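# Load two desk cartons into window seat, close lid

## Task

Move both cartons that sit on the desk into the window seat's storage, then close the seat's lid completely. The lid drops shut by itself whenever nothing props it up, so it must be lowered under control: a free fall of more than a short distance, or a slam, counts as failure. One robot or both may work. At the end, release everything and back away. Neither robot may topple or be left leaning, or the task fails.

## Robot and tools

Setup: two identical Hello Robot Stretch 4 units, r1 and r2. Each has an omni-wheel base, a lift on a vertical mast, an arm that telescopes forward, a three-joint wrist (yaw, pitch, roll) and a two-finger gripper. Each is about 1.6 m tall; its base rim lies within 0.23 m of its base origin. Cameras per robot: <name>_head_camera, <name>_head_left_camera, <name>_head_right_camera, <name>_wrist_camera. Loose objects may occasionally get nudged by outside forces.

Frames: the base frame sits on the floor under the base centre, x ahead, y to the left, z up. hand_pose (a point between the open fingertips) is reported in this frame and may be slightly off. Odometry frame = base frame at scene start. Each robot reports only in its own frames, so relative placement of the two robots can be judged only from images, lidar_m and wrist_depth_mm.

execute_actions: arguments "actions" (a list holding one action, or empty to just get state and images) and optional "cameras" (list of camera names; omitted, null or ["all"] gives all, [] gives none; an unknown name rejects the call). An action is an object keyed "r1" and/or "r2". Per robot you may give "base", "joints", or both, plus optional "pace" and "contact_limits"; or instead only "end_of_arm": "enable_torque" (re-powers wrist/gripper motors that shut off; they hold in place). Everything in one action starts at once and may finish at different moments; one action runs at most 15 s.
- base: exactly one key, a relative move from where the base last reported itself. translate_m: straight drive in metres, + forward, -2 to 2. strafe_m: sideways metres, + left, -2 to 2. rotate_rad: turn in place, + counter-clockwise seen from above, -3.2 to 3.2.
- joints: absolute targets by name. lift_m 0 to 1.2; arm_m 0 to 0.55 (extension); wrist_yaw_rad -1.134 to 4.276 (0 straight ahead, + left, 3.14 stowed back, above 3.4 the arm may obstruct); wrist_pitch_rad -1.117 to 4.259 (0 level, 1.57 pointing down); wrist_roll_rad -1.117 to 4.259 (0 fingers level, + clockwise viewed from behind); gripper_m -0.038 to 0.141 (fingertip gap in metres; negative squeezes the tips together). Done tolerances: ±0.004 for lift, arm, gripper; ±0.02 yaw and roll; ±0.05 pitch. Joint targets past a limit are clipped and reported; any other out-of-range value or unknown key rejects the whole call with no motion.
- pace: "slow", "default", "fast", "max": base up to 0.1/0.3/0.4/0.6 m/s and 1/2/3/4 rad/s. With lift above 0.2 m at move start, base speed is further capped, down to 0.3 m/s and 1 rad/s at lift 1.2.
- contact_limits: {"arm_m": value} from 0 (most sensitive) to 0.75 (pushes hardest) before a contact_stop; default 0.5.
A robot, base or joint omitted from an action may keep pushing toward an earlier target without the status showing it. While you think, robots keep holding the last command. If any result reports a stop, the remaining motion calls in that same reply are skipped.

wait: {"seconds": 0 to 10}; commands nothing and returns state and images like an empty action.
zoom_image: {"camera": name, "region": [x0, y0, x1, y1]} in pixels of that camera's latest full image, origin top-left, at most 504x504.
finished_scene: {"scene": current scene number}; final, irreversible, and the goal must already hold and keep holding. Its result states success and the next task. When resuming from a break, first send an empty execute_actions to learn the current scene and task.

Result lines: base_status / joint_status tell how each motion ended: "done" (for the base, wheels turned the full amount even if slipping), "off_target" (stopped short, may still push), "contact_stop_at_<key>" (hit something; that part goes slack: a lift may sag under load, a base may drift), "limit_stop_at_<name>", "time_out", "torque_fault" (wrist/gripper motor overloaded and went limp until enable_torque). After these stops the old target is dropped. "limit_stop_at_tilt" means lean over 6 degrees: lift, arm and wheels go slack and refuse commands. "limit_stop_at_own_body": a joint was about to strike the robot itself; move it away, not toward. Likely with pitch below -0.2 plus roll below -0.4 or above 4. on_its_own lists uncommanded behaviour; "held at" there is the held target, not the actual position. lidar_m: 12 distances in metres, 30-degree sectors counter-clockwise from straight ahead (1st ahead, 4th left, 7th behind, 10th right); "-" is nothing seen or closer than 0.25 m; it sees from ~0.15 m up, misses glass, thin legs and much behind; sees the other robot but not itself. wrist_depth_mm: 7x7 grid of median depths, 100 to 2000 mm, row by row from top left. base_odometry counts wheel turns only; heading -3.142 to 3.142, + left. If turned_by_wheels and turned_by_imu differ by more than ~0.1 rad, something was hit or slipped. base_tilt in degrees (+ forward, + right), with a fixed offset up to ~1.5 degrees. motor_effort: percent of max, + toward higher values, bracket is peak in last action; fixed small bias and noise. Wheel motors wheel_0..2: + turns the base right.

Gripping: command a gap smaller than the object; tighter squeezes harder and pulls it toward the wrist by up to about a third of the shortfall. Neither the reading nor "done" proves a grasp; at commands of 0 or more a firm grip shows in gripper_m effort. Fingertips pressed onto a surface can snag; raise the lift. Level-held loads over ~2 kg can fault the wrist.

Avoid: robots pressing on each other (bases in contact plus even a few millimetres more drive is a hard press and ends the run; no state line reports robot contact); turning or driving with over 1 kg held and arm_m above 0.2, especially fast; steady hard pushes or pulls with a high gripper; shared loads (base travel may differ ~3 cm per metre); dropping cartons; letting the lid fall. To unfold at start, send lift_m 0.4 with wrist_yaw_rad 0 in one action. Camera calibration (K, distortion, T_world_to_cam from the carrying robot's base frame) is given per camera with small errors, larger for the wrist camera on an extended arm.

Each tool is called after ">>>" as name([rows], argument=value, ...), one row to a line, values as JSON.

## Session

>>> execute_actions(actions=[])

Scene clock: 0.00 s.
r1.base_odometry: x=+0.000 y=+0.000 heading=+0.000 (m, m, rad; r1's odometry frame)
r1.turned_by_wheels: +0.000 (rad since the last result)
r1.turned_by_imu: +0.000 (rad since the last result)
r1.base_tilt: forward=-0.1 right=-0.5 (deg)
r1.lidar_m: 1.64 1.85 1.84 1.22 1.09 1.13 1.42 1.84 1.68 1.48 2.68 3.07
r1.base_status: not commanded
r1.joint_positions: lift_m=+0.138 arm_m=-0.001 wrist_yaw_rad=+3.202 wrist_pitch_rad=+0.016 wrist_roll_rad=-0.012 gripper_m=+0.057
r1.joint_status: not commanded
r1.motor_effort: lift_m=+19 arm_m=+0 wrist_yaw_rad=+0 wrist_pitch_rad=-4 wrist_roll_rad=+1 gripper_m=-2 wheel_0=+0 wheel_1=-1 wheel_2=+0 (%)
r1.hand_pose: x=-0.1232 y=+0.0699 z=+0.3120 quat_wxyz=(-0.030, -0.008, -0.006, +0.999) (m; r1's base frame)
r1.wrist_depth_mm: - 132 - 1708 1336 1060 904 / - 132 175 1756 1366 1098 917 / - 114 139 1863 1366 1098 946 / - 124 173 1863 1430 1118 976 / 133 133 - 1808 1366 1138 976 / 206 1499 204 1182 198 931 842 / 200 904 842 105 750 647 640
r2.base_odometry: x=+0.000 y=+0.000 heading=+0.000 (m, m, rad; r2's odometry frame)
r2.turned_by_wheels: +0.000 (rad since the last result)
r2.turned_by_imu: +0.000 (rad since the last result)
r2.base_tilt: forward=-1.0 right=+0.0 (deg)
r2.lidar_m: 0.73 0.99 1.90 1.94 1.94 2.72 1.61 1.16 1.36 1.09 0.76 0.71
r2.base_status: not commanded
r2.joint_positions: lift_m=+0.242 arm_m=+0.000 wrist_yaw_rad=+3.224 wrist_pitch_rad=+0.017 wrist_roll_rad=-0.003 gripper_m=+0.057
r2.joint_status: not commanded
r2.motor_effort: lift_m=+17 arm_m=+0 wrist_yaw_rad=+0 wrist_pitch_rad=-7 wrist_roll_rad=-2 gripper_m=-4 wheel_0=+0 wheel_1=+0 wheel_2=-1 (%)
r2.hand_pose: x=-0.1242 y=+0.0633 z=+0.4150 quat_wxyz=(-0.041, -0.008, -0.002, +0.999) (m; r2's base frame)
r2.wrist_depth_mm: - 113 128 - - - - / - 110 129 - - - - / - 118 139 - - - - / 134 133 - - - - - / 1756 - 1983 - 1863 - - / 228 1336 1138 1205 1118 1255 1255 / 225 904 960 - 991 878 917
pictures: r1_head_camera, r1_head_left_camera, r1_head_right_camera, r1_wrist_camera, r2_head_camera, r2_head_left_camera, r2_head_right_camera, r2_wrist_camera
camera_calibration (this result's frames):
r1_wrist_camera: T_world_to_cam=[[-0.0110875, 0.985909, -0.166915, -0.0161209], [0.0227602, -0.166633, -0.985756, 0.374332], [-0.999679, -0.0147286, -0.0205919, 0.111608], [0, 0, 0, 1]] pos_world=[0.102874, 0.0799137, 0.368608]
r2_wrist_camera: T_world_to_cam=[[-0.0402499, 0.998199, 0.0444862, -0.0991321], [0.0981068, 0.0482552, -0.994005, 0.458494], [-0.994362, -0.0356442, -0.0998723, 0.149048], [0, 0, 0, 1]] pos_world=[0.0992367, 0.0821416, 0.475041]
Images, in order (width x height): r1_head_camera 420x560, r1_head_left_camera 420x672, r1_head_right_camera 420x672, r1_wrist_camera 616x392, r2_head_camera 420x560, r2_head_left_camera 420x672, r2_head_right_camera 420x672, r2_wrist_camera 616x392.

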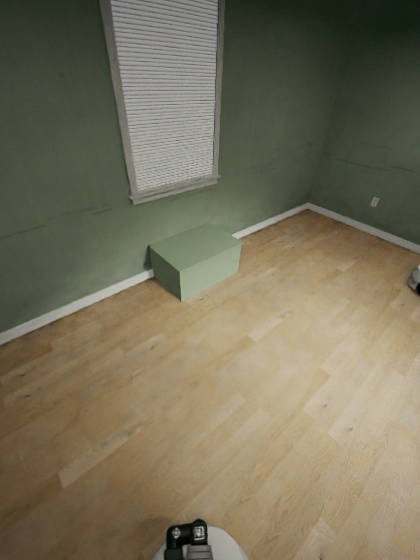

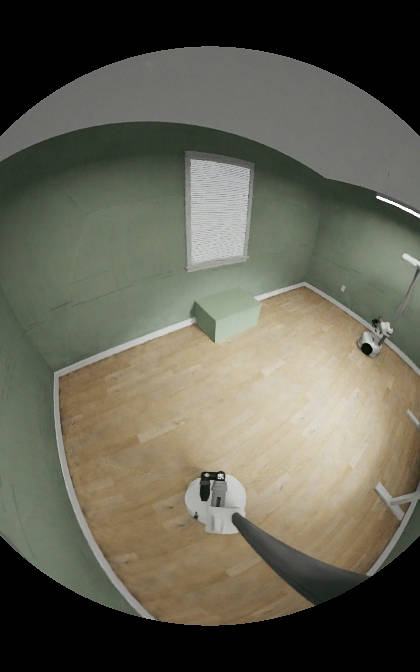

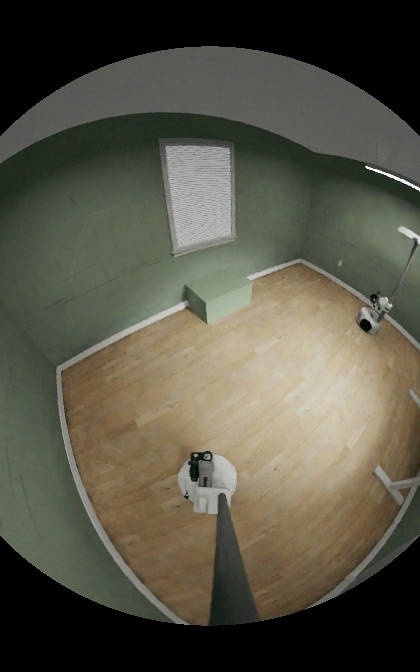

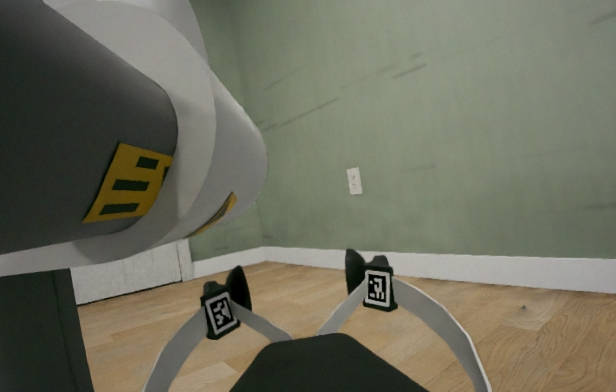

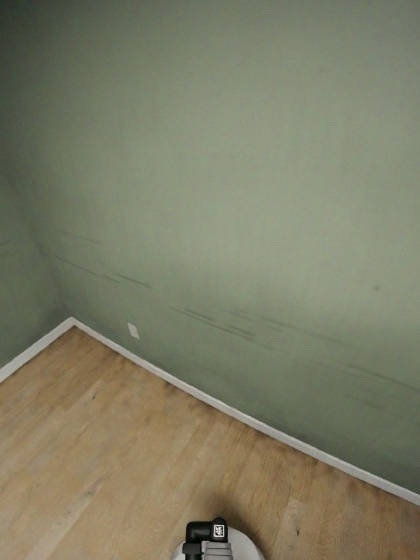

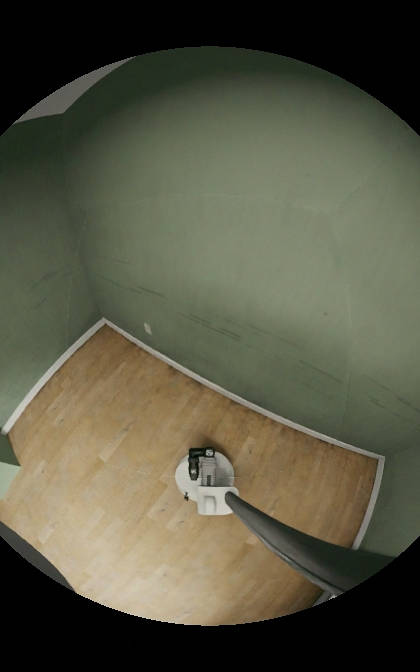

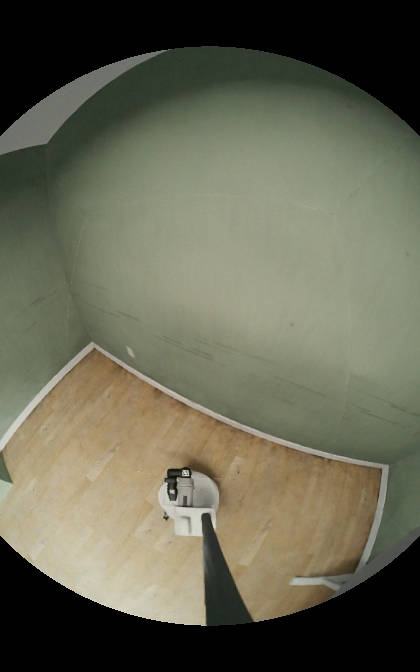

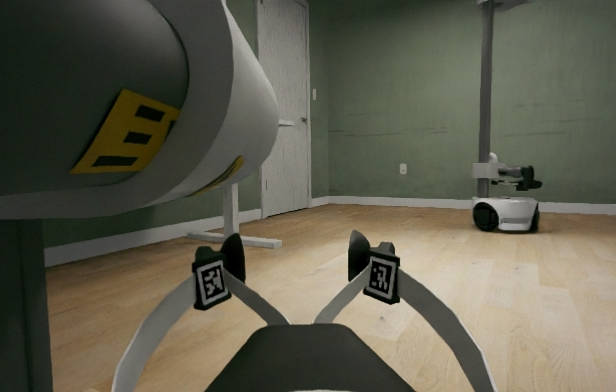

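>>> zoom_image(camera="r1_head_camera", region=[130, 200, 256, 320])

Region (130, 200, 256, 320) of r1_head_camera's 420x560 image, scaled by 4.000, with more detail than that image has; it fills the top 480 rows of this view, and the rest is white.

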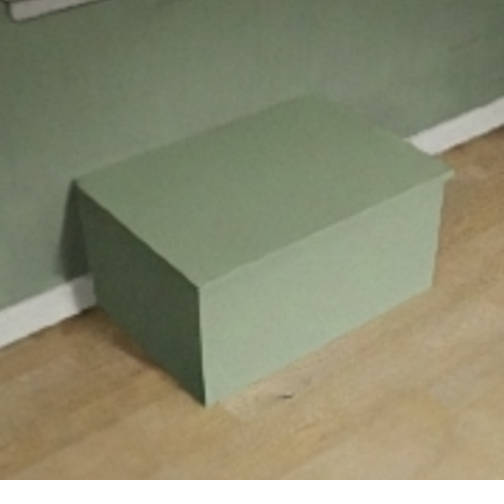

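>>> execute_actions([
  {"r1":{"base":{"strafe_m":0.17},"joints":{"lift_m":0.4,"wrist_yaw_rad":0,"gripper_m":0.0}},"r2":{"base":{"rotate_rad":-2.6},"joints":{"lift_m":0.6,"wrist_yaw_rad":0,"gripper_m":0.141}}},
], cameras=["r1_head_camera","r2_head_camera","r2_wrist_camera"])

Scene clock: 19.97 s.
r1.base_odometry: x=+0.000 y=+0.170 heading=+0.000 (m, m, rad; r1's odometry frame)
r1.turned_by_wheels: +0.000 (rad since the last result)
r1.turned_by_imu: -0.001 (rad since the last result)
r1.base_tilt: forward=-0.2 right=-0.5 (deg)
r1.lidar_m: 1.65 1.75 1.63 1.07 0.96 1.00 1.25 1.94 1.88 1.63 2.69 2.12
r1.base_status: done
r1.joint_positions: lift_m=+0.400 arm_m=-0.001 wrist_yaw_rad=+0.000 wrist_pitch_rad=+0.016 wrist_roll_rad=-0.012 gripper_m=+0.000
r1.joint_status: all done
r1.motor_effort: lift_m=+24(28) arm_m=+0(0) wrist_yaw_rad=-1(6) wrist_pitch_rad=-4(5) wrist_roll_rad=+1(1) gripper_m=-6(2) wheel_0=-1(9) wheel_1=+3(9) wheel_2=+0(1) (%)
r1.hand_pose: x=+0.4585 y=-0.0873 z=+0.5732 quat_wxyz=(+1.000, -0.006, +0.008, +0.000) (m; r1's base frame)
r1.wrist_depth_mm: 1366 1576 1863 - - - - / 1336 1537 1863 - - - - / 1336 1537 1808 - - - - / 1336 1537 1756 - - - - / 1336 1499 1708 1661 - - - / 1281 1499 1618 196 182 1576 1430 / 1281 1397 1336 105 1229 1078 1078
r2.base_odometry: x=+0.000 y=+0.000 heading=-2.600 (m, m, rad; r2's odometry frame)
r2.turned_by_wheels: -2.600 (rad since the last result)
r2.turned_by_imu: -2.632 (rad since the last result)
r2.base_tilt: forward=-1.0 right=-0.2 (deg)
r2.lidar_m: 1.16 1.29 1.08 0.76 0.72 0.75 0.99 1.90 1.93 1.93 2.73 1.57
r2.base_status: done
r2.joint_positions: lift_m=+0.600 arm_m=+0.000 wrist_yaw_rad=+0.000 wrist_pitch_rad=+0.017 wrist_roll_rad=-0.003 gripper_m=+0.141
r2.joint_status: all done
r2.motor_effort: lift_m=+22(23) arm_m=+0(0) wrist_yaw_rad=-1(7) wrist_pitch_rad=-7(7) wrist_roll_rad=-1(1) gripper_m=+0(1) wheel_0=+1(7) wheel_1=+1(10) wheel_2=-2(8) (%)
r2.hand_pose: x=+0.4590 y=-0.0873 z=+0.7729 quat_wxyz=(+1.000, -0.002, +0.008, +0.000) (m; r2's base frame)
r2.wrist_depth_mm: 1430 1576 1808 - - - - / 1430 1576 1808 - - - - / 1464 1661 1863 - - - - / 1464 1537 1808 1756 1983 - - / 1499 1576 1921 - - - - / 1464 1281 1808 167 - - - / 1499 1499 1661 - 1708 1576 1576
pictures: r1_head_camera, r2_head_camera, r2_wrist_camera
camera_calibration (this result's frames):
r2_wrist_camera: T_world_to_cam=[[-0.0421205, -0.998122, 0.0444869, -0.114738], [-0.10176, -0.0400092, -0.994004, 0.848403], [0.993917, -0.0463949, -0.0998834, -0.154205], [0, 0, 0, 1]] pos_world=[0.234767, -0.0877333, 0.833018]
Images, in order (width x height): r1_head_camera 420x560, r2_head_camera 420x560, r2_wrist_camera 616x392.

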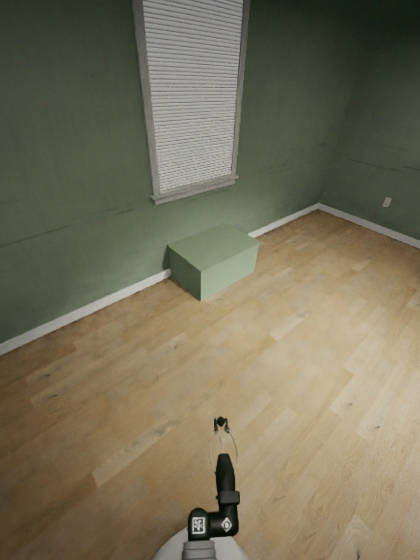

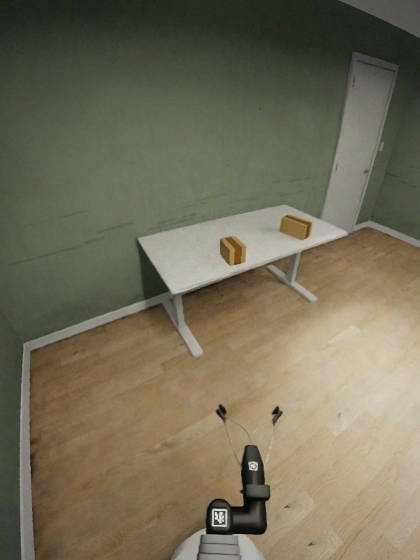

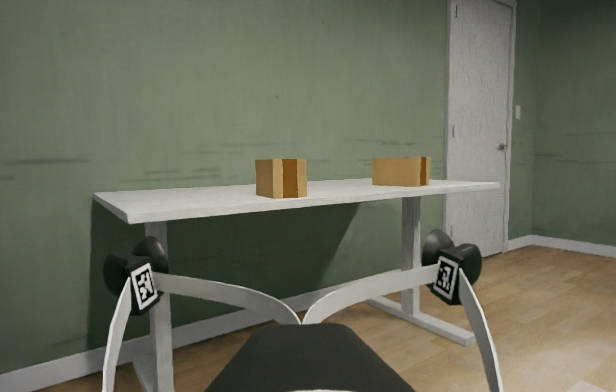

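>>> execute_actions([
  {"r1":{"base":{"translate_m":1.1},"joints":{"lift_m":0.12,"arm_m":0.05},"pace":"fast"},"r2":{"base":{"translate_m":0.85},"joints":{"lift_m":1.1,"wrist_pitch_rad":1.57,"wrist_roll_rad":-0.4,"arm_m":0.38},"pace":"fast"}},
], cameras=["r1_head_camera","r1_wrist_camera","r2_head_camera","r2_wrist_camera"])

Scene clock: 34.50 s.
r1.base_odometry: x=+1.100 y=+0.170 heading=+0.000 (m, m, rad; r1's odometry frame)
r1.turned_by_wheels: +0.000 (rad since the last result)
r1.turned_by_imu: -0.005 (rad since the last result)
r1.base_tilt: forward=-0.1 right=-0.5 (deg)
r1.lidar_m: 0.54 0.87 0.89 1.12 1.64 1.67 2.12 2.84 2.11 2.34 3.07 0.65
r1.base_status: done
r1.joint_positions: lift_m=+0.120 arm_m=+0.049 wrist_yaw_rad=+0.000 wrist_pitch_rad=+0.016 wrist_roll_rad=-0.012 gripper_m=+0.000
r1.joint_status: all done
r1.motor_effort: lift_m=+16(22) arm_m=+8(8) wrist_yaw_rad=+0(1) wrist_pitch_rad=-4(5) wrist_roll_rad=+1(0) gripper_m=-5(4) wheel_0=+1(8) wheel_1=+3(12) wheel_2=-2(15) (%)
r1.hand_pose: x=+0.5080 y=-0.0874 z=+0.2939 quat_wxyz=(+1.000, -0.006, +0.008, +0.000) (m; r1's base frame)
r1.wrist_depth_mm: 603 699 820 1008 1336 1921 - / 603 699 831 1008 1308 1921 - / 603 683 820 991 1308 1708 - / 597 661 741 338 415 569 - / 585 455 282 315 407 559 1229 / 574 496 271 196 181 544 732 / 569 549 271 106 407 544 597
r2.base_odometry: x=-0.728 y=-0.438 heading=-2.600 (m, m, rad; r2's odometry frame)
r2.turned_by_wheels: +0.000 (rad since the last result)
r2.turned_by_imu: -0.004 (rad since the last result)
r2.base_tilt: forward=-1.1 right=-0.2 (deg)
r2.lidar_m: 0.39 0.36 1.17 1.26 1.17 1.22 1.63 2.63 2.31 2.37 3.59 0.54
r2.base_status: done
r2.joint_positions: lift_m=+1.100 arm_m=+0.378 wrist_yaw_rad=+0.000 wrist_pitch_rad=+1.570 wrist_roll_rad=-0.400 gripper_m=+0.141
r2.joint_status: all done
r2.motor_effort: lift_m=+22(24) arm_m=+9(10) wrist_yaw_rad=+0(0) wrist_pitch_rad=+0(6) wrist_roll_rad=-2(6) gripper_m=-2(0) wheel_0=+2(8) wheel_1=+3(8) wheel_2=+1(14) (%)
r2.hand_pose: x=+0.5495 y=-0.0874 z=+0.9894 quat_wxyz=(+0.693, -0.141, +0.693, +0.140) (m; r2's base frame)
r2.wrist_depth_mm: 469 473 477 484 488 488 496 / 469 477 480 368 496 500 504 / 473 480 488 375 496 500 508 / 484 484 488 379 500 504 517 / 492 488 496 500 508 1281 1308 / 1255 1025 1025 168 1281 1308 1308 / 1255 1042 1060 - 1281 1281 1336
pictures: r1_head_camera, r1_wrist_camera, r2_head_camera, r2_wrist_camera
camera_calibration (this result's frames):
r1_wrist_camera: T_world_to_cam=[[-0.0483719, -0.984784, -0.166913, -0.0104112], [-0.0126744, 0.1677, -0.985757, 0.363135], [0.998749, -0.0455674, -0.0205935, -0.277939], [0, 0, 0, 1]] pos_world=[0.28169, -0.0838155, 0.350502]
r2_wrist_camera: T_world_to_cam=[[0.425801, -0.90377, 0.0435231, -0.368572], [-0.902971, -0.421369, 0.0842134, 0.412926], [-0.0577702, -0.0751582, -0.995497, 1.23893], [0, 0, 0, 1]] pos_world=[0.601371, -0.0659946, 1.21462]
Images, in order (width x height): r1_head_camera 420x560, r1_wrist_camera 616x392, r2_head_camera 420x560, r2_wrist_camera 616x392.

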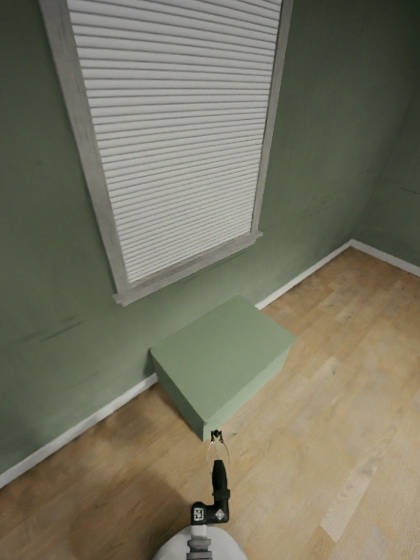

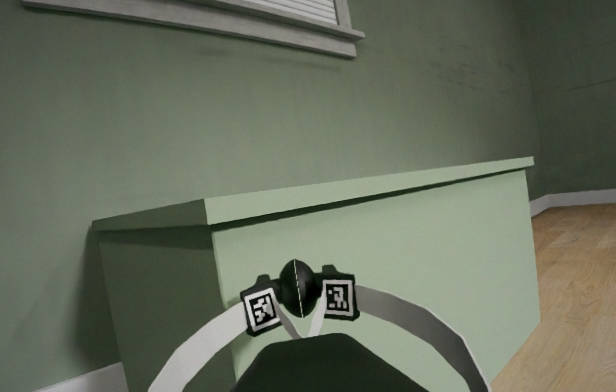

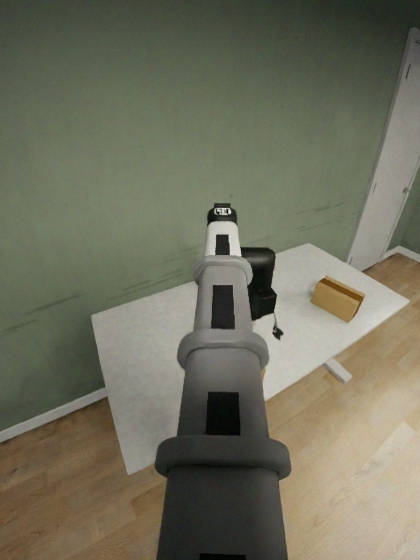

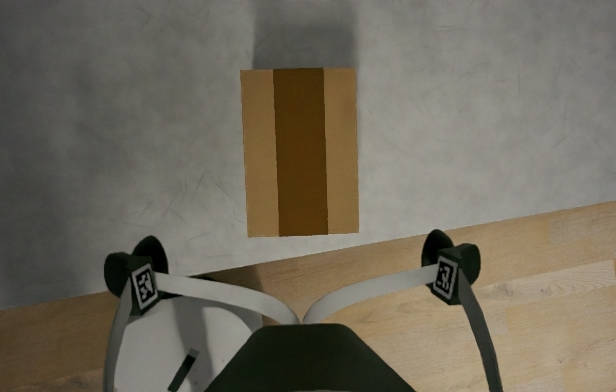

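>>> execute_actions([
  {"r1":{"base":{"strafe_m":-0.03},"joints":{"lift_m":0.115,"arm_m":0.115},"contact_limits":{"arm_m":0.05},"pace":"slow"},"r2":{"base":{"strafe_m":0.016},"joints":{"lift_m":0.985,"arm_m":0.444}}},
], cameras=["r1_wrist_camera","r2_wrist_camera"])

Scene clock: 58.90 s.
r1.base_odometry: x=+1.100 y=+0.140 heading=+0.000 (m, m, rad; r1's odometry frame)
r1.turned_by_wheels: +0.000 (rad since the last result)
r1.turned_by_imu: -0.001 (rad since the last result)
r1.base_tilt: forward=-0.1 right=-0.5 (deg)
r1.lidar_m: 0.54 0.86 0.90 1.14 1.66 1.70 2.13 2.81 2.08 2.34 3.05 0.70
r1.base_status: done
r1.joint_positions: lift_m=+0.115 arm_m=+0.114 wrist_yaw_rad=+0.000 wrist_pitch_rad=+0.016 wrist_roll_rad=-0.012 gripper_m=+0.000
r1.joint_status: all done
r1.motor_effort: lift_m=+15(16) arm_m=+8(7) wrist_yaw_rad=+1(1) wrist_pitch_rad=-6(4) wrist_roll_rad=+1(1) gripper_m=-5(8) wheel_0=+3(8) wheel_1=-5(8) wheel_2=+0(0) (%)
r1.contact_limits: arm_m 0.05
r1.hand_pose: x=+0.5729 y=-0.0874 z=+0.2890 quat_wxyz=(+1.000, -0.006, +0.008, +0.000) (m; r1's base frame)
r1.wrist_depth_mm: 585 668 798 946 1255 1808 - / 574 661 788 960 1229 1756 - / 569 654 788 946 1205 1618 - / 564 238 234 281 349 500 - / 535 211 232 273 353 484 1160 / 539 227 213 196 182 473 707 / 544 253 219 106 351 477 585
r2.base_odometry: x=-0.720 y=-0.452 heading=-2.599 (m, m, rad; r2's odometry frame)
r2.turned_by_wheels: +0.000 (rad since the last result)
r2.turned_by_imu: -0.001 (rad since the last result)
r2.base_tilt: forward=-1.0 right=-0.1 (deg)
r2.lidar_m: 0.37 0.36 1.18 1.24 1.16 1.21 1.62 2.62 2.33 2.37 1.49 0.54
r2.base_status: done
r2.joint_positions: lift_m=+0.985 arm_m=+0.442 wrist_yaw_rad=+0.000 wrist_pitch_rad=+1.570 wrist_roll_rad=-0.400 gripper_m=+0.141
r2.joint_status: all done
r2.motor_effort: lift_m=+12(21) arm_m=+9(10) wrist_yaw_rad=+1(0) wrist_pitch_rad=-2(1) wrist_roll_rad=-2(2) gripper_m=+1(2) wheel_0=-1(7) wheel_1=+2(11) wheel_2=+0(4) (%)
r2.hand_pose: x=+0.6134 y=-0.0874 z=+0.8751 quat_wxyz=(+0.693, -0.140, +0.693, +0.140) (m; r2's base frame)
r2.wrist_depth_mm: 357 359 362 368 373 377 379 / 359 362 368 373 375 382 387 / 366 368 370 258 382 387 389 / 370 375 260 260 384 389 392 / 373 375 263 265 266 392 399 / 377 379 265 168 394 402 1205 / 379 384 387 - 1182 1205 1205
pictures: r1_wrist_camera, r2_wrist_camera
camera_calibration (this result's frames):
r1_wrist_camera: T_world_to_cam=[[-0.0483719, -0.984784, -0.166913, -0.00809331], [-0.0126745, 0.1677, -0.985757, 0.359094], [0.998749, -0.0455674, -0.0205936, -0.342904], [0, 0, 0, 1]] pos_world=[0.346635, -0.0838156, 0.345567]
r2_wrist_camera: T_world_to_cam=[[0.425675, -0.90383, 0.0434975, -0.390724], [-0.903026, -0.421241, 0.0842676, 0.480261], [-0.0578407, -0.07515, -0.995493, 1.12895], [0, 0, 0, 1]] pos_world=[0.665309, -0.066002, 1.10039]
Images, in order (width x height): r1_wrist_camera 616x392, r2_wrist_camera 616x392.

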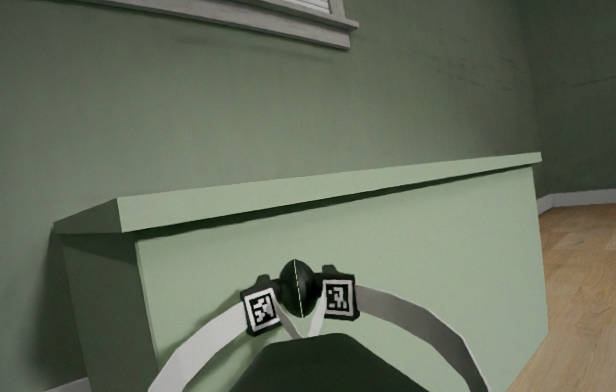

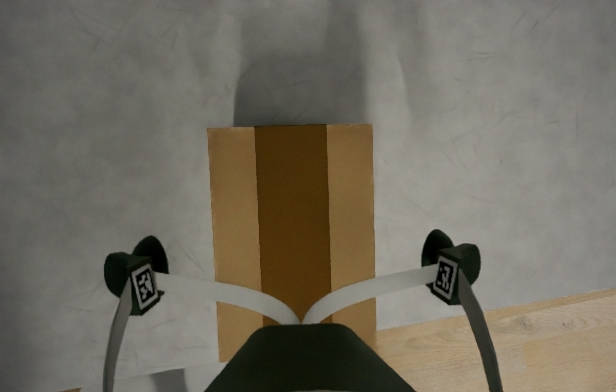

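>>> execute_actions([
  {"r1":{"joints":{"arm_m":0.136},"contact_limits":{"arm_m":0.05},"pace":"slow"},"r2":{"joints":{"lift_m":0.91}}},
], cameras=["r1_wrist_camera"])

Scene clock: 62.17 s.
r1.base_odometry: x=+1.100 y=+0.140 heading=+0.000 (m, m, rad; r1's odometry frame)
r1.turned_by_wheels: +0.000 (rad since the last result)
r1.turned_by_imu: -0.001 (rad since the last result)
r1.base_tilt: forward=-0.1 right=-0.4 (deg)
r1.lidar_m: 0.53 0.88 0.91 1.13 1.67 1.69 2.13 2.81 2.07 2.34 3.04 0.70
r1.base_status: not commanded
r1.joint_positions: lift_m=+0.115 arm_m=+0.135 wrist_yaw_rad=+0.000 wrist_pitch_rad=+0.016 wrist_roll_rad=-0.012 gripper_m=+0.000
r1.joint_status: all done
r1.motor_effort: lift_m=+15(15) arm_m=+8(7) wrist_yaw_rad=+0(0) wrist_pitch_rad=-6(5) wrist_roll_rad=+1(1) gripper_m=-4(6) wheel_0=+3(3) wheel_1=-5(5) wheel_2=+0(0) (%)
r1.contact_limits: arm_m 0.05
r1.hand_pose: x=+0.5939 y=-0.0874 z=+0.2890 quat_wxyz=(+1.000, -0.006, +0.008, +0.000) (m; r1's base frame)
r1.wrist_depth_mm: 569 647 778 946 1255 1808 - / 564 647 759 946 1205 1708 - / 559 634 759 917 1160 1537 - / 549 180 211 255 320 459 - / 521 189 214 252 325 445 1025 / 517 191 196 196 182 436 634 / 521 192 202 106 327 442 569
r2.base_odometry: x=-0.720 y=-0.452 heading=-2.599 (m, m, rad; r2's odometry frame)
r2.turned_by_wheels: +0.000 (rad since the last result)
r2.turned_by_imu: -0.001 (rad since the last result)
r2.base_tilt: forward=-0.9 right=+0.0 (deg)
r2.lidar_m: 0.39 0.35 1.18 1.23 1.16 1.19 1.61 2.62 2.33 2.36 1.49 0.53
r2.base_status: not commanded
r2.joint_positions: lift_m=+0.910 arm_m=+0.442 wrist_yaw_rad=+0.000 wrist_pitch_rad=+1.570 wrist_roll_rad=-0.400 gripper_m=+0.141
r2.joint_status: all done
r2.motor_effort: lift_m=+12(12) arm_m=+10(9) wrist_yaw_rad=+0(0) wrist_pitch_rad=-1(1) wrist_roll_rad=-1(2) gripper_m=+4(0) wheel_0=-2(1) wheel_1=+3(3) wheel_2=+0(0) (%)
r2.hand_pose: x=+0.6134 y=-0.0874 z=+0.8001 quat_wxyz=(+0.693, -0.140, +0.693, +0.140) (m; r2's base frame)
r2.wrist_depth_mm: 286 289 293 297 298 303 304 / 289 293 296 300 301 304 307 / 291 296 182 183 186 309 312 / 294 298 183 185 188 312 314 / 298 300 186 187 190 315 320 / 301 303 187 167 192 319 322 / 306 309 190 - 195 1098 1118
pictures: r1_wrist_camera
camera_calibration (this result's frames):
r1_wrist_camera: T_world_to_cam=[[-0.0483719, -0.984784, -0.166913, -0.00707753], [-0.0126745, 0.1677, -0.985757, 0.35936], [0.998749, -0.0455673, -0.0205936, -0.363878], [0, 0, 0, 1]] pos_world=[0.367635, -0.0838155, 0.345567]
Images, in order (width x height): r1_wrist_camera 616x392.

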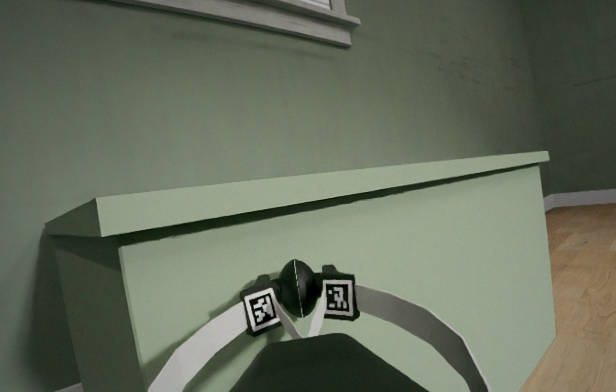

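>>> execute_actions([
  {"r1":{"joints":{"arm_m":0.15},"contact_limits":{"arm_m":0.05},"pace":"slow"},"r2":{"joints":{"gripper_m":0.06}}},
], cameras=["r1_wrist_camera","r2_wrist_camera"])

Scene clock: 66.33 s.
r1.base_odometry: x=+1.100 y=+0.140 heading=+0.000 (m, m, rad; r1's odometry frame)
r1.turned_by_wheels: +0.000 (rad since the last result)
r1.turned_by_imu: -0.001 (rad since the last result)
r1.base_tilt: forward=-0.1 right=-0.4 (deg)
r1.lidar_m: 0.55 0.88 0.92 1.15 1.67 1.70 2.14 2.81 2.07 2.34 3.05 0.72
r1.base_status: not commanded
r1.joint_positions: lift_m=+0.115 arm_m=+0.148 wrist_yaw_rad=-0.011 wrist_pitch_rad=+0.016 wrist_roll_rad=-0.012 gripper_m=+0.000
r1.joint_status: all done
r1.on_its_own: wrist_yaw_rad is at rest, and its effort (+30) is outside its rest range (-13 to +13)
r1.motor_effort: lift_m=+15(15) arm_m=+12(12) wrist_yaw_rad=+30(30) wrist_pitch_rad=-5(4) wrist_roll_rad=+1(1) gripper_m=-3(6) wheel_0=+0(3) wheel_1=-5(5) wheel_2=-2(2) (%)
r1.contact_limits: arm_m 0.05
r1.hand_pose: x=+0.6063 y=-0.0905 z=+0.2890 quat_wxyz=(+1.000, -0.006, +0.008, -0.005) (m; r1's base frame)
r1.wrist_depth_mm: 564 647 768 946 1255 1863 - / 559 647 768 946 1229 1756 - / 554 634 750 917 1182 1618 - / 535 170 204 249 317 466 - / 297 175 209 245 320 449 1160 / 418 176 193 193 181 436 647 / 504 175 162 105 322 445 569
r2.base_odometry: x=-0.720 y=-0.452 heading=-2.599 (m, m, rad; r2's odometry frame)
r2.turned_by_wheels: +0.000 (rad since the last result)
r2.turned_by_imu: -0.001 (rad since the last result)
r2.base_tilt: forward=-0.9 right=-0.1 (deg)
r2.lidar_m: 0.37 0.35 1.17 1.23 1.16 1.20 1.63 2.63 2.32 2.35 1.46 0.55
r2.base_status: not commanded
r2.joint_positions: lift_m=+0.910 arm_m=+0.442 wrist_yaw_rad=+0.000 wrist_pitch_rad=+1.570 wrist_roll_rad=-0.400 gripper_m=+0.060
r2.joint_status: all done
r2.motor_effort: lift_m=+14(14) arm_m=+9(9) wrist_yaw_rad=+1(0) wrist_pitch_rad=-1(0) wrist_roll_rad=-1(2) gripper_m=-22(24) wheel_0=-2(2) wheel_1=+3(3) wheel_2=+0(0) (%)
r2.hand_pose: x=+0.6135 y=-0.0874 z=+0.8000 quat_wxyz=(+0.693, -0.140, +0.693, +0.140) (m; r2's base frame)
r2.wrist_depth_mm: 285 286 293 293 297 301 304 / 287 290 294 297 300 304 306 / 290 293 170 172 174 307 309 / 294 297 172 174 176 310 315 / 298 300 174 175 179 315 317 / 301 182 176 177 179 184 322 / 303 307 177 - 183 1098 1098
pictures: r1_wrist_camera, r2_wrist_camera
camera_calibration (this result's frames):
r1_wrist_camera: T_world_to_cam=[[-0.0588473, -0.984214, -0.166913, -0.00309506], [-0.0108894, 0.167826, -0.985757, 0.35896], [0.998208, -0.0561915, -0.0205936, -0.376989], [0, 0, 0, 1]] pos_world=[0.38004, -0.0844726, 0.345567]
r2_wrist_camera: T_world_to_cam=[[0.425678, -0.903827, 0.0435288, -0.387496], [-0.903029, -0.421247, 0.0842013, 0.486669], [-0.0577671, -0.0751504, -0.995498, 1.05416], [0, 0, 0, 1]] pos_world=[0.665321, -0.0660016, 1.0253]
Images, in order (width x height): r1_wrist_camera 616x392, r2_wrist_camera 616x392.

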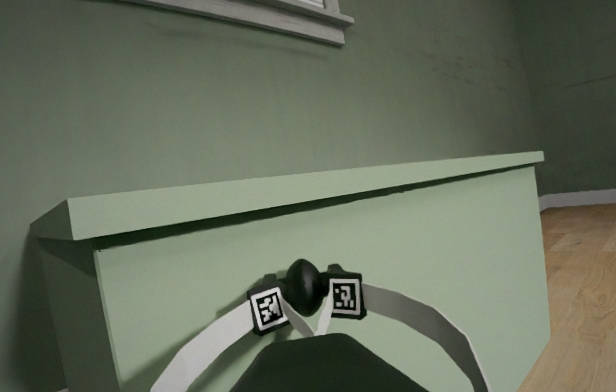

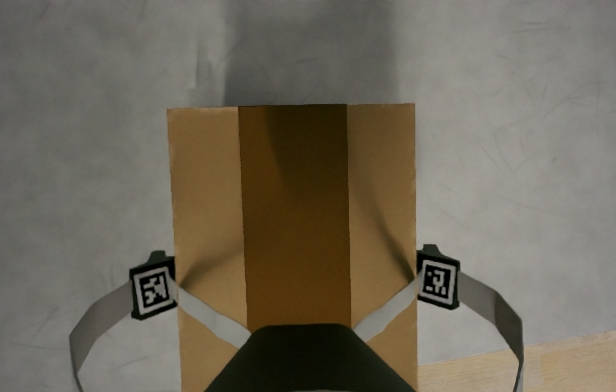

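>>> execute_actions([
  {"r1":{"joints":{"arm_m":0.141,"lift_m":0.178},"pace":"slow"},"r2":{"base":{"translate_m":-0.2},"joints":{"lift_m":0.97,"arm_m":0.05}}},
], cameras=["r1_wrist_camera"])

Scene clock: 74.50 s.
r1.base_odometry: x=+1.100 y=+0.140 heading=+0.000 (m, m, rad; r1's odometry frame)
r1.turned_by_wheels: +0.000 (rad since the last result)
r1.turned_by_imu: -0.001 (rad since the last result)
r1.base_tilt: forward=-0.1 right=-0.4 (deg)
r1.lidar_m: 0.53 0.87 0.92 1.14 1.66 1.71 2.14 2.80 2.07 2.33 3.06 0.71
r1.base_status: not commanded
r1.joint_positions: lift_m=+0.177 arm_m=+0.142 wrist_yaw_rad=-0.005 wrist_pitch_rad=+0.042 wrist_roll_rad=-0.012 gripper_m=+0.000
r1.joint_status: all done
r1.on_its_own: wrist_yaw_rad is at rest, and its effort (+15) is outside its rest range (-13 to +13); wrist_pitch_rad is at rest, and its effort (-82) is outside its rest range (-23 to +23)
r1.motor_effort: lift_m=+33(33) arm_m=-7(11) wrist_yaw_rad=+15(31) wrist_pitch_rad=-82(84) wrist_roll_rad=+1(1) gripper_m=-2(9) wheel_0=+0(0) wheel_1=-5(5) wheel_2=-2(2) (%)
r1.hand_pose: x=+0.6009 y=-0.0888 z=+0.3429 quat_wxyz=(+1.000, -0.006, +0.021, -0.002) (m; r1's base frame)
r1.wrist_depth_mm: 559 640 759 931 1205 1756 - / 554 634 759 931 1205 1708 - / 559 634 759 904 1182 1661 - / 549 627 732 723 418 480 - / 517 276 219 234 322 452 1160 / 512 165 186 202 183 449 707 / 521 182 191 105 329 459 609
r2.base_odometry: x=-0.549 y=-0.349 heading=-2.600 (m, m, rad; r2's odometry frame)
r2.turned_by_wheels: -0.001 (rad since the last result)
r2.turned_by_imu: -0.001 (rad since the last result)
r2.base_tilt: forward=-0.9 right=+0.0 (deg)
r2.lidar_m: 0.26 0.53 1.35 1.12 1.04 1.10 1.47 2.45 2.20 2.33 3.71 0.77
r2.base_status: done
r2.joint_positions: lift_m=+0.970 arm_m=+0.052 wrist_yaw_rad=+0.000 wrist_pitch_rad=+1.570 wrist_roll_rad=-0.400 gripper_m=+0.060
r2.joint_status: all done
r2.motor_effort: lift_m=+23(25) arm_m=-9(10) wrist_yaw_rad=+1(1) wrist_pitch_rad=+0(2) wrist_roll_rad=-2(1) gripper_m=-20(21) wheel_0=-4(8) wheel_1=-3(6) wheel_2=-1(12) (%)
r2.hand_pose: x=+0.2227 y=-0.0874 z=+0.8592 quat_wxyz=(+0.693, -0.140, +0.693, +0.140) (m; r2's base frame)
r2.wrist_depth_mm: 1042 1042 1060 1060 1078 1118 1118 / 1042 1060 1078 1078 1078 1078 1118 / 1060 1078 170 172 175 1118 1138 / 1060 1078 172 174 176 1138 1160 / 1060 866 174 175 178 1138 1160 / 1098 182 176 177 179 183 1182 / 1098 1118 178 - 182 1182 1205
pictures: r1_wrist_camera
camera_calibration (this result's frames):
r1_wrist_camera: T_world_to_cam=[[-0.0575019, -0.984517, -0.165587, 0.00594915], [-0.0376479, 0.167882, -0.985088, 0.427674], [0.997635, -0.0504105, -0.0467185, -0.360662], [0, 0, 0, 1]] pos_world=[0.376252, -0.0841228, 0.405432]
Images, in order (width x height): r1_wrist_camera 616x392.

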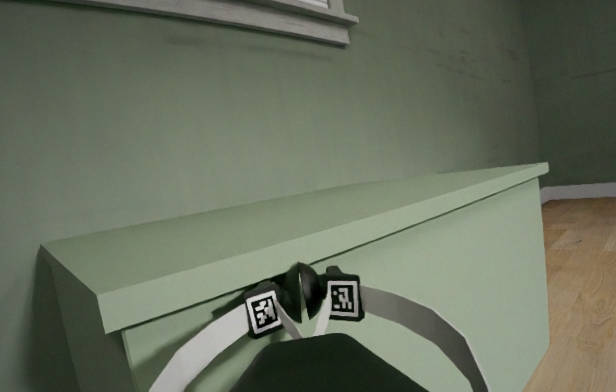

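>>> execute_actions([
  {"r1":{"joints":{"arm_m":0.13,"lift_m":0.0},"pace":"slow"},"r2":{"base":{"rotate_rad":-2.0},"joints":{"lift_m":0.6}}},
], cameras=["r2_head_camera"])

>>> execute_actions([
  {"r1":{"joints":{"wrist_pitch_rad":-0.45,"arm_m":0.15},"pace":"slow","contact_limits":{"arm_m":0.05}}},
], cameras=["r1_wrist_camera","r1_head_camera"])

Scene clock: 112.13 s.
r1.base_odometry: x=+1.100 y=+0.140 heading=+0.000 (m, m, rad; r1's odometry frame)
r1.turned_by_wheels: +0.000 (rad since the last result)
r1.turned_by_imu: -0.001 (rad since the last result)
r1.base_tilt: forward=-0.1 right=-0.4 (deg)
r1.lidar_m: 0.53 0.86 0.92 1.16 1.68 1.69 2.13 2.81 2.08 2.25 3.05 0.70
r1.base_status: not commanded
r1.joint_positions: lift_m=+0.001 arm_m=+0.131 wrist_yaw_rad=+0.000 wrist_pitch_rad=+0.017 wrist_roll_rad=-0.013 gripper_m=+0.000
r1.joint_status: all done
r1.motor_effort: lift_m=+15(30) arm_m=-8(9) wrist_yaw_rad=+2(14) wrist_pitch_rad=-6(83) wrist_roll_rad=+1(2) gripper_m=-5(6) wheel_0=+0(0) wheel_1=-4(5) wheel_2=-2(2) (%)
r1.hand_pose: x=+0.5908 y=-0.0875 z=+0.1742 quat_wxyz=(+1.000, -0.006, +0.008, +0.000) (m; r1's base frame)
r1.wrist_depth_mm: 234 189 221 266 1205 1808 - / 270 191 226 277 351 500 - / 353 193 224 271 345 488 - / 424 192 220 266 336 469 1618 / 521 193 218 255 330 455 683 / 517 194 200 196 182 442 517 / 512 199 205 105 330 387 394
r2.base_odometry: x=-0.549 y=-0.349 heading=+1.684 (m, m, rad; r2's odometry frame)
r2.turned_by_wheels: -1.999 (rad since the last result)
r2.turned_by_imu: -2.024 (rad since the last result)
r2.base_tilt: forward=-1.1 right=-0.2 (deg)
r2.lidar_m: 2.20 2.32 3.71 0.72 0.54 0.53 1.37 1.09 1.05 1.11 1.57 2.45
r2.base_status: done
r2.joint_positions: lift_m=+0.600 arm_m=+0.052 wrist_yaw_rad=+0.000 wrist_pitch_rad=+1.570 wrist_roll_rad=-0.400 gripper_m=+0.060
r2.joint_status: all done
r2.motor_effort: lift_m=+14(21) arm_m=-9(10) wrist_yaw_rad=+0(1) wrist_pitch_rad=+0(3) wrist_roll_rad=-2(2) gripper_m=-19(23) wheel_0=+4(7) wheel_1=+4(9) wheel_2=+0(6) (%)
r2.hand_pose: x=+0.2228 y=-0.0874 z=+0.4900 quat_wxyz=(+0.693, -0.140, +0.693, +0.140) (m; r2's base frame)
r2.wrist_depth_mm: 683 691 691 707 699 723 715 / 691 699 699 699 715 723 723 / 691 699 171 172 175 741 741 / 699 707 172 174 176 750 759 / 707 496 174 175 179 759 759 / 504 182 175 176 179 184 768 / 504 508 177 - 182 778 778
pictures: r2_head_camera
Images, in order (width x height): r2_head_camera 420x560.

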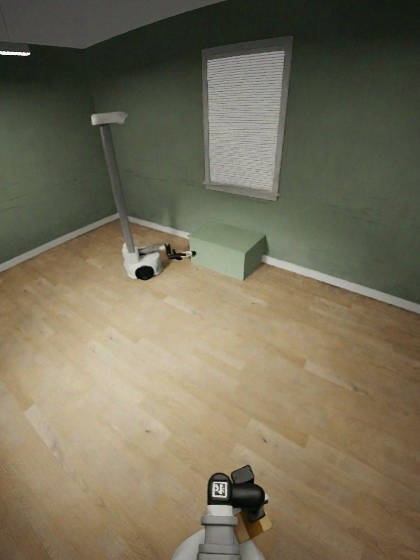

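Scene clock: 113.30 s.
r1.base_odometry: x=+1.100 y=+0.140 heading=+0.000 (m, m, rad; r1's odometry frame)
r1.turned_by_wheels: +0.000 (rad since the last result)
r1.turned_by_imu: +0.000 (rad since the last result)
r1.base_tilt: forward=-0.1 right=-0.5 (deg)
r1.lidar_m: 0.53 0.87 0.91 1.13 1.67 1.70 2.14 2.81 2.07 2.25 3.03 0.72
r1.base_status: not commanded
r1.joint_positions: lift_m=+0.001 arm_m=+0.149 wrist_yaw_rad=+0.000 wrist_pitch_rad=-0.447 wrist_roll_rad=-0.013 gripper_m=+0.000
r1.joint_status: all done
r1.motor_effort: lift_m=+15(15) arm_m=+8(7) wrist_yaw_rad=+2(2) wrist_pitch_rad=-6(10) wrist_roll_rad=+1(1) gripper_m=-4(4) wheel_0=+0(0) wheel_1=-5(5) wheel_2=-3(2) (%)
r1.contact_limits: arm_m 0.05
r1.hand_pose: x=+0.5795 y=-0.0875 z=+0.3038 quat_wxyz=(+0.975, -0.006, -0.222, -0.002) (m; r1's base frame)
r1.wrist_depth_mm: 768 904 1118 1430 - - - / 699 820 1008 1281 1756 - - / 668 759 917 1118 1499 - - / 627 699 842 1042 1336 1808 - / 585 223 234 268 347 492 - / 539 211 208 196 182 413 559 / 512 197 201 106 300 373 473
r2.base_odometry: x=-0.549 y=-0.349 heading=+1.684 (m, m, rad; r2's odometry frame)
r2.turned_by_wheels: +0.000 (rad since the last result)
r2.turned_by_imu: +0.000 (rad since the last result)
r2.base_tilt: forward=-1.1 right=-0.2 (deg)
r2.lidar_m: 2.21 2.33 3.71 0.73 0.53 0.53 1.38 1.08 1.05 1.11 1.58 2.44
r2.base_status: not commanded
r2.joint_positions: lift_m=+0.600 arm_m=+0.052 wrist_yaw_rad=+0.000 wrist_pitch_rad=+1.570 wrist_roll_rad=-0.400 gripper_m=+0.060
r2.joint_status: not commanded
r2.motor_effort: lift_m=+14(14) arm_m=-10(10) wrist_yaw_rad=+0(1) wrist_pitch_rad=+0(1) wrist_roll_rad=-2(1) gripper_m=-20(23) wheel_0=+4(4) wheel_1=+4(4) wheel_2=+0(0) (%)
r2.hand_pose: x=+0.2228 y=-0.0874 z=+0.4900 quat_wxyz=(+0.693, -0.140, +0.693, +0.140) (m; r2's base frame)
r2.wrist_depth_mm: 683 691 691 707 715 715 723 / 683 699 699 699 715 715 741 / 691 699 171 172 174 741 741 / 707 707 172 174 176 741 750 / 707 496 174 175 178 750 759 / 500 182 175 177 179 185 768 / 504 508 177 - 182 778 768
pictures: r1_head_camera, r1_wrist_camera
camera_calibration (this result's frames):
r1_wrist_camera: T_world_to_cam=[[0.0310055, -0.984818, -0.170798, -0.050191], [0.429453, 0.167429, -0.887433, 0.0877258], [0.902557, -0.0458342, 0.428124, -0.42982], [0, 0, 0, 1]] pos_world=[0.351819, -0.0838173, 0.253295]
Images, in order (width x height): r1_head_camera 420x560, r1_wrist_camera 616x392.

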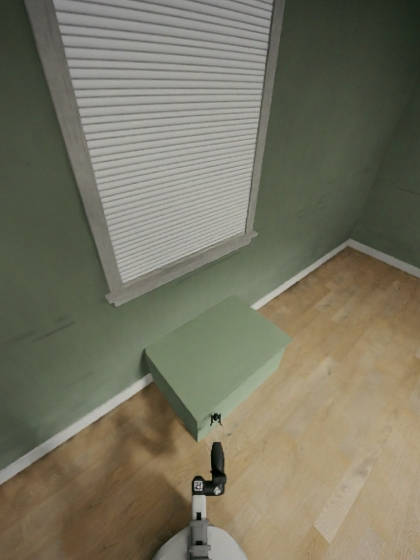

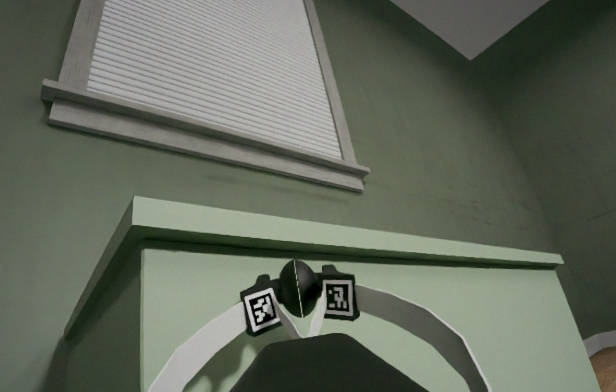

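>>> execute_actions([
  {"r1":{"joints":{"arm_m":0.172},"pace":"slow","contact_limits":{"arm_m":0.05}},"r2":{"base":{"translate_m":1.4},"joints":{"wrist_roll_rad":-1.1},"pace":"fast"}},
], cameras=["r1_wrist_camera","r2_head_camera"])

Scene clock: 124.43 s.
r1.base_odometry: x=+1.100 y=+0.140 heading=+0.000 (m, m, rad; r1's odometry frame)
r1.turned_by_wheels: +0.000 (rad since the last result)
r1.turned_by_imu: -0.002 (rad since the last result)
r1.base_tilt: forward=-0.1 right=-0.6 (deg)
r1.lidar_m: 0.52 0.86 0.92 1.13 1.68 1.69 2.12 2.82 2.07 1.22 1.08 0.72
r1.base_status: not commanded
r1.joint_positions: lift_m=+0.001 arm_m=+0.170 wrist_yaw_rad=-0.004 wrist_pitch_rad=-0.450 wrist_roll_rad=-0.013 gripper_m=+0.000
r1.joint_status: all done
r1.motor_effort: lift_m=+15(15) arm_m=+10(10) wrist_yaw_rad=+11(10) wrist_pitch_rad=-3(6) wrist_roll_rad=+1(1) gripper_m=-5(2) wheel_0=+0(0) wheel_1=-5(5) wheel_2=-2(2) (%)
r1.contact_limits: arm_m 0.05
r1.hand_pose: x=+0.6007 y=-0.0883 z=+0.3044 quat_wxyz=(+0.975, -0.007, -0.223, -0.003) (m; r1's base frame)
r1.wrist_depth_mm: 741 878 1098 1430 - - - / 683 820 991 1281 1808 - - / 654 750 891 1098 1464 - - / 615 195 788 991 1281 1808 - / 569 196 220 253 322 442 - / 508 184 193 191 183 384 530 / 496 171 187 106 279 349 445
r2.base_odometry: x=-0.707 y=+1.042 heading=+1.684 (m, m, rad; r2's odometry frame)
r2.turned_by_wheels: +0.000 (rad since the last result)
r2.turned_by_imu: -0.006 (rad since the last result)
r2.base_tilt: forward=-1.0 right=+0.0 (deg)
r2.lidar_m: 0.81 1.08 1.13 3.12 1.75 1.70 1.82 1.86 1.80 1.76 1.31 0.81
r2.base_status: done
r2.joint_positions: lift_m=+0.600 arm_m=+0.052 wrist_yaw_rad=+0.000 wrist_pitch_rad=+1.570 wrist_roll_rad=-1.100 gripper_m=+0.060
r2.joint_status: all done
r2.motor_effort: lift_m=+14(14) arm_m=-9(10) wrist_yaw_rad=+0(0) wrist_pitch_rad=-1(2) wrist_roll_rad=-2(8) gripper_m=-15(22) wheel_0=+1(8) wheel_1=+2(9) wheel_2=+2(12) (%)
r2.hand_pose: x=+0.2228 y=-0.0874 z=+0.4900 quat_wxyz=(+0.603, -0.370, +0.603, +0.369) (m; r2's base frame)
r2.wrist_depth_mm: 676 683 699 699 707 715 732 / 676 500 699 707 715 732 732 / 480 488 170 172 174 732 741 / 488 492 172 173 177 741 759 / 492 496 174 176 179 759 768 / 496 182 175 176 180 184 759 / 404 512 178 - 183 768 778
pictures: r1_wrist_camera, r2_head_camera
camera_calibration (this result's frames):
r1_wrist_camera: T_world_to_cam=[[0.0281998, -0.984915, -0.170725, -0.0499203], [0.432074, 0.166023, -0.886424, 0.0773231], [0.901397, -0.0487686, 0.430238, -0.449408], [0, 0, 0, 1]] pos_world=[0.373093, -0.0839217, 0.253371]
Images, in order (width x height): r1_wrist_camera 616x392, r2_head_camera 420x560.

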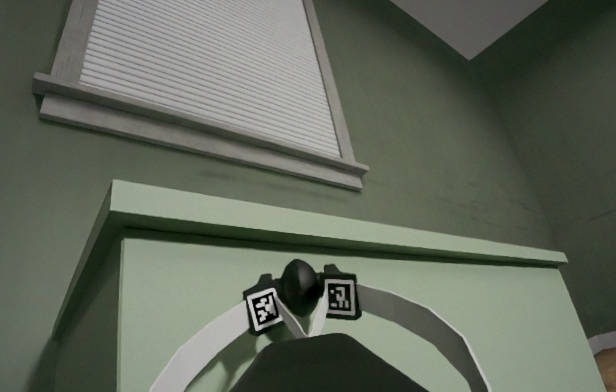

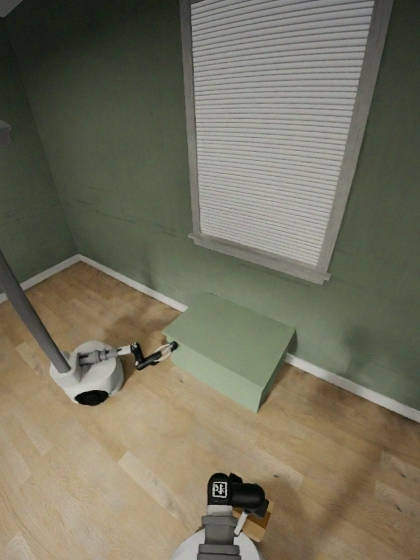

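>>> execute_actions([
  {"r1":{"joints":{"wrist_pitch_rad":-0.53,"arm_m":0.184},"pace":"slow","contact_limits":{"arm_m":0.05}}},
], cameras=[])

>>> execute_actions([
  {"r1":{"joints":{"lift_m":0.035},"pace":"slow"}},
], cameras=["r1_wrist_camera","r2_head_camera"])

Scene clock: 131.87 s.
r1.base_odometry: x=+1.100 y=+0.140 heading=+0.000 (m, m, rad; r1's odometry frame)
r1.turned_by_wheels: +0.000 (rad since the last result)
r1.turned_by_imu: -0.001 (rad since the last result)
r1.base_tilt: forward=-0.1 right=-0.4 (deg)
r1.lidar_m: 0.54 0.86 0.92 1.15 1.68 1.69 2.14 2.82 2.06 1.23 1.09 0.71
r1.base_status: not commanded
r1.joint_positions: lift_m=+0.001 arm_m=+0.182 wrist_yaw_rad=-0.004 wrist_pitch_rad=-0.531 wrist_roll_rad=-0.013 gripper_m=+0.000
r1.joint_status: all done
r1.motor_effort: lift_m=+15(15) arm_m=+10(12) wrist_yaw_rad=+13(13) wrist_pitch_rad=+1(5) wrist_roll_rad=+1(1) gripper_m=-4(6) wheel_0=+0(0) wheel_1=-5(5) wheel_2=-2(2) (%)
r1.contact_limits: arm_m 0.05
r1.hand_pose: x=+0.6015 y=-0.0885 z=+0.3251 quat_wxyz=(+0.965, -0.007, -0.262, -0.004) (m; r1's base frame)
r1.wrist_depth_mm: 798 946 1205 1618 - - - / 732 866 1060 1397 - - - / 668 778 946 1182 1661 - - / 627 723 866 1025 1366 1983 - / 580 187 212 245 1138 1576 - / 525 182 191 191 183 382 517 / 368 168 185 105 274 343 433
r2.base_odometry: x=-0.707 y=+1.042 heading=+1.684 (m, m, rad; r2's odometry frame)
r2.turned_by_wheels: +0.000 (rad since the last result)
r2.turned_by_imu: -0.001 (rad since the last result)
r2.base_tilt: forward=-1.1 right=-0.2 (deg)
r2.lidar_m: 0.82 1.08 1.13 3.12 1.76 1.70 1.82 1.88 1.80 1.74 1.32 0.81
r2.base_status: not commanded
r2.joint_positions: lift_m=+0.600 arm_m=+0.052 wrist_yaw_rad=+0.000 wrist_pitch_rad=+1.570 wrist_roll_rad=-1.100 gripper_m=+0.060
r2.joint_status: not commanded
r2.motor_effort: lift_m=+14(14) arm_m=-9(9) wrist_yaw_rad=+0(1) wrist_pitch_rad=-1(1) wrist_roll_rad=-1(0) gripper_m=-22(25) wheel_0=+2(1) wheel_1=+2(2) wheel_2=+2(1) (%)
r2.hand_pose: x=+0.2228 y=-0.0874 z=+0.4900 quat_wxyz=(+0.603, -0.370, +0.603, +0.369) (m; r2's base frame)
r2.wrist_depth_mm: 676 691 691 699 707 723 732 / 676 500 699 707 715 723 741 / 484 492 170 172 174 750 741 / 484 492 172 174 176 741 759 / 492 496 174 176 178 768 768 / 496 182 175 177 180 185 768 / 410 512 177 - 183 768 788
pictures: none
No camera images: the call's "cameras" was empty. Leave "cameras" out to get every camera's image.

Scene clock: 132.97 s.
r1.base_odometry: x=+1.100 y=+0.140 heading=+0.000 (m, m, rad; r1's odometry frame)
r1.turned_by_wheels: +0.000 (rad since the last result)
r1.turned_by_imu: +0.000 (rad since the last result)
r1.base_tilt: forward=-0.1 right=-0.4 (deg)
r1.lidar_m: 0.54 0.87 0.91 1.16 1.68 1.68 2.13 2.82 2.08 1.22 1.09 0.73
r1.base_status: not commanded
r1.joint_positions: lift_m=+0.034 arm_m=+0.182 wrist_yaw_rad=-0.010 wrist_pitch_rad=-0.516 wrist_roll_rad=-0.013 gripper_m=+0.000
r1.joint_status: all done
r1.on_its_own: wrist_yaw_rad is at rest, and its effort (+30) is outside its rest range (-13 to +13); wrist_pitch_rad is at rest, and its effort (-40) is outside its rest range (-23 to +23)
r1.motor_effort: lift_m=+34(34) arm_m=+10(10) wrist_yaw_rad=+30(31) wrist_pitch_rad=-40(45) wrist_roll_rad=+1(1) gripper_m=-4(6) wheel_0=+0(0) wheel_1=-5(5) wheel_2=-4(5) (%)
r1.hand_pose: x=+0.6032 y=-0.0900 z=+0.3544 quat_wxyz=(+0.967, -0.007, -0.255, -0.007) (m; r1's base frame)
r1.wrist_depth_mm: 778 917 1182 1537 - - - / 707 842 1042 1366 1983 - - / 661 759 931 1160 1576 - - / 621 715 842 1025 1366 1983 - / 574 178 208 253 1138 1537 - / 521 182 191 194 184 389 539 / 298 164 184 106 278 345 445
r2.base_odometry: x=-0.707 y=+1.042 heading=+1.684 (m, m, rad; r2's odometry frame)
r2.turned_by_wheels: +0.000 (rad since the last result)
r2.turned_by_imu: +0.000 (rad since the last result)
r2.base_tilt: forward=-1.0 right=-0.2 (deg)
r2.lidar_m: 0.81 1.07 1.13 3.12 1.75 1.70 1.81 1.87 1.80 1.75 1.31 0.81
r2.base_status: not commanded
r2.joint_positions: lift_m=+0.600 arm_m=+0.052 wrist_yaw_rad=+0.000 wrist_pitch_rad=+1.570 wrist_roll_rad=-1.100 gripper_m=+0.060
r2.joint_status: not commanded
r2.motor_effort: lift_m=+14(14) arm_m=-10(10) wrist_yaw_rad=+0(0) wrist_pitch_rad=+0(1) wrist_roll_rad=-1(3) gripper_m=-18(22) wheel_0=+2(2) wheel_1=+2(2) wheel_2=+2(1) (%)
r2.hand_pose: x=+0.2228 y=-0.0874 z=+0.4900 quat_wxyz=(+0.603, -0.370, +0.603, +0.369) (m; r2's base frame)
r2.wrist_depth_mm: 676 676 699 699 707 723 723 / 683 504 699 707 715 723 741 / 480 484 170 172 174 732 750 / 488 488 172 174 176 741 759 / 492 500 174 175 178 759 759 / 496 182 176 177 180 184 778 / 410 517 177 - 182 778 778
pictures: r1_wrist_camera, r2_head_camera
camera_calibration (this result's frames):
r1_wrist_camera: T_world_to_cam=[[0.0326018, -0.985204, -0.168256, -0.0466956], [0.490806, 0.162431, -0.855994, 0.0742301], [0.870659, -0.0546742, 0.488839, -0.47602], [0, 0, 0, 1]] pos_world=[0.379541, -0.0840879, 0.288381]
Images, in order (width x height): r1_wrist_camera 616x392, r2_head_camera 420x560.

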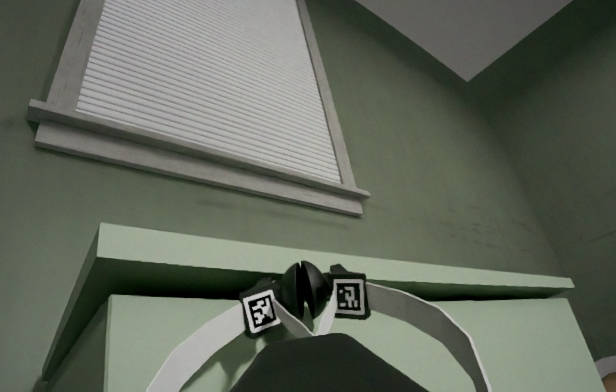

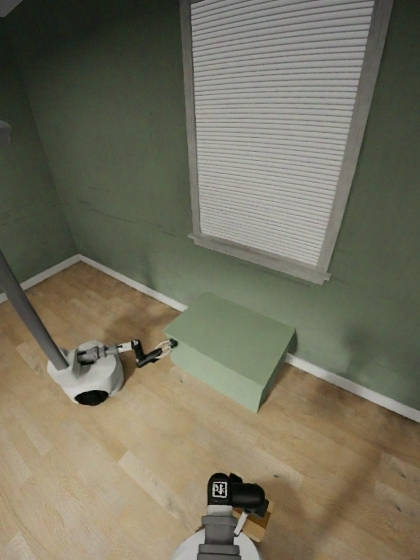

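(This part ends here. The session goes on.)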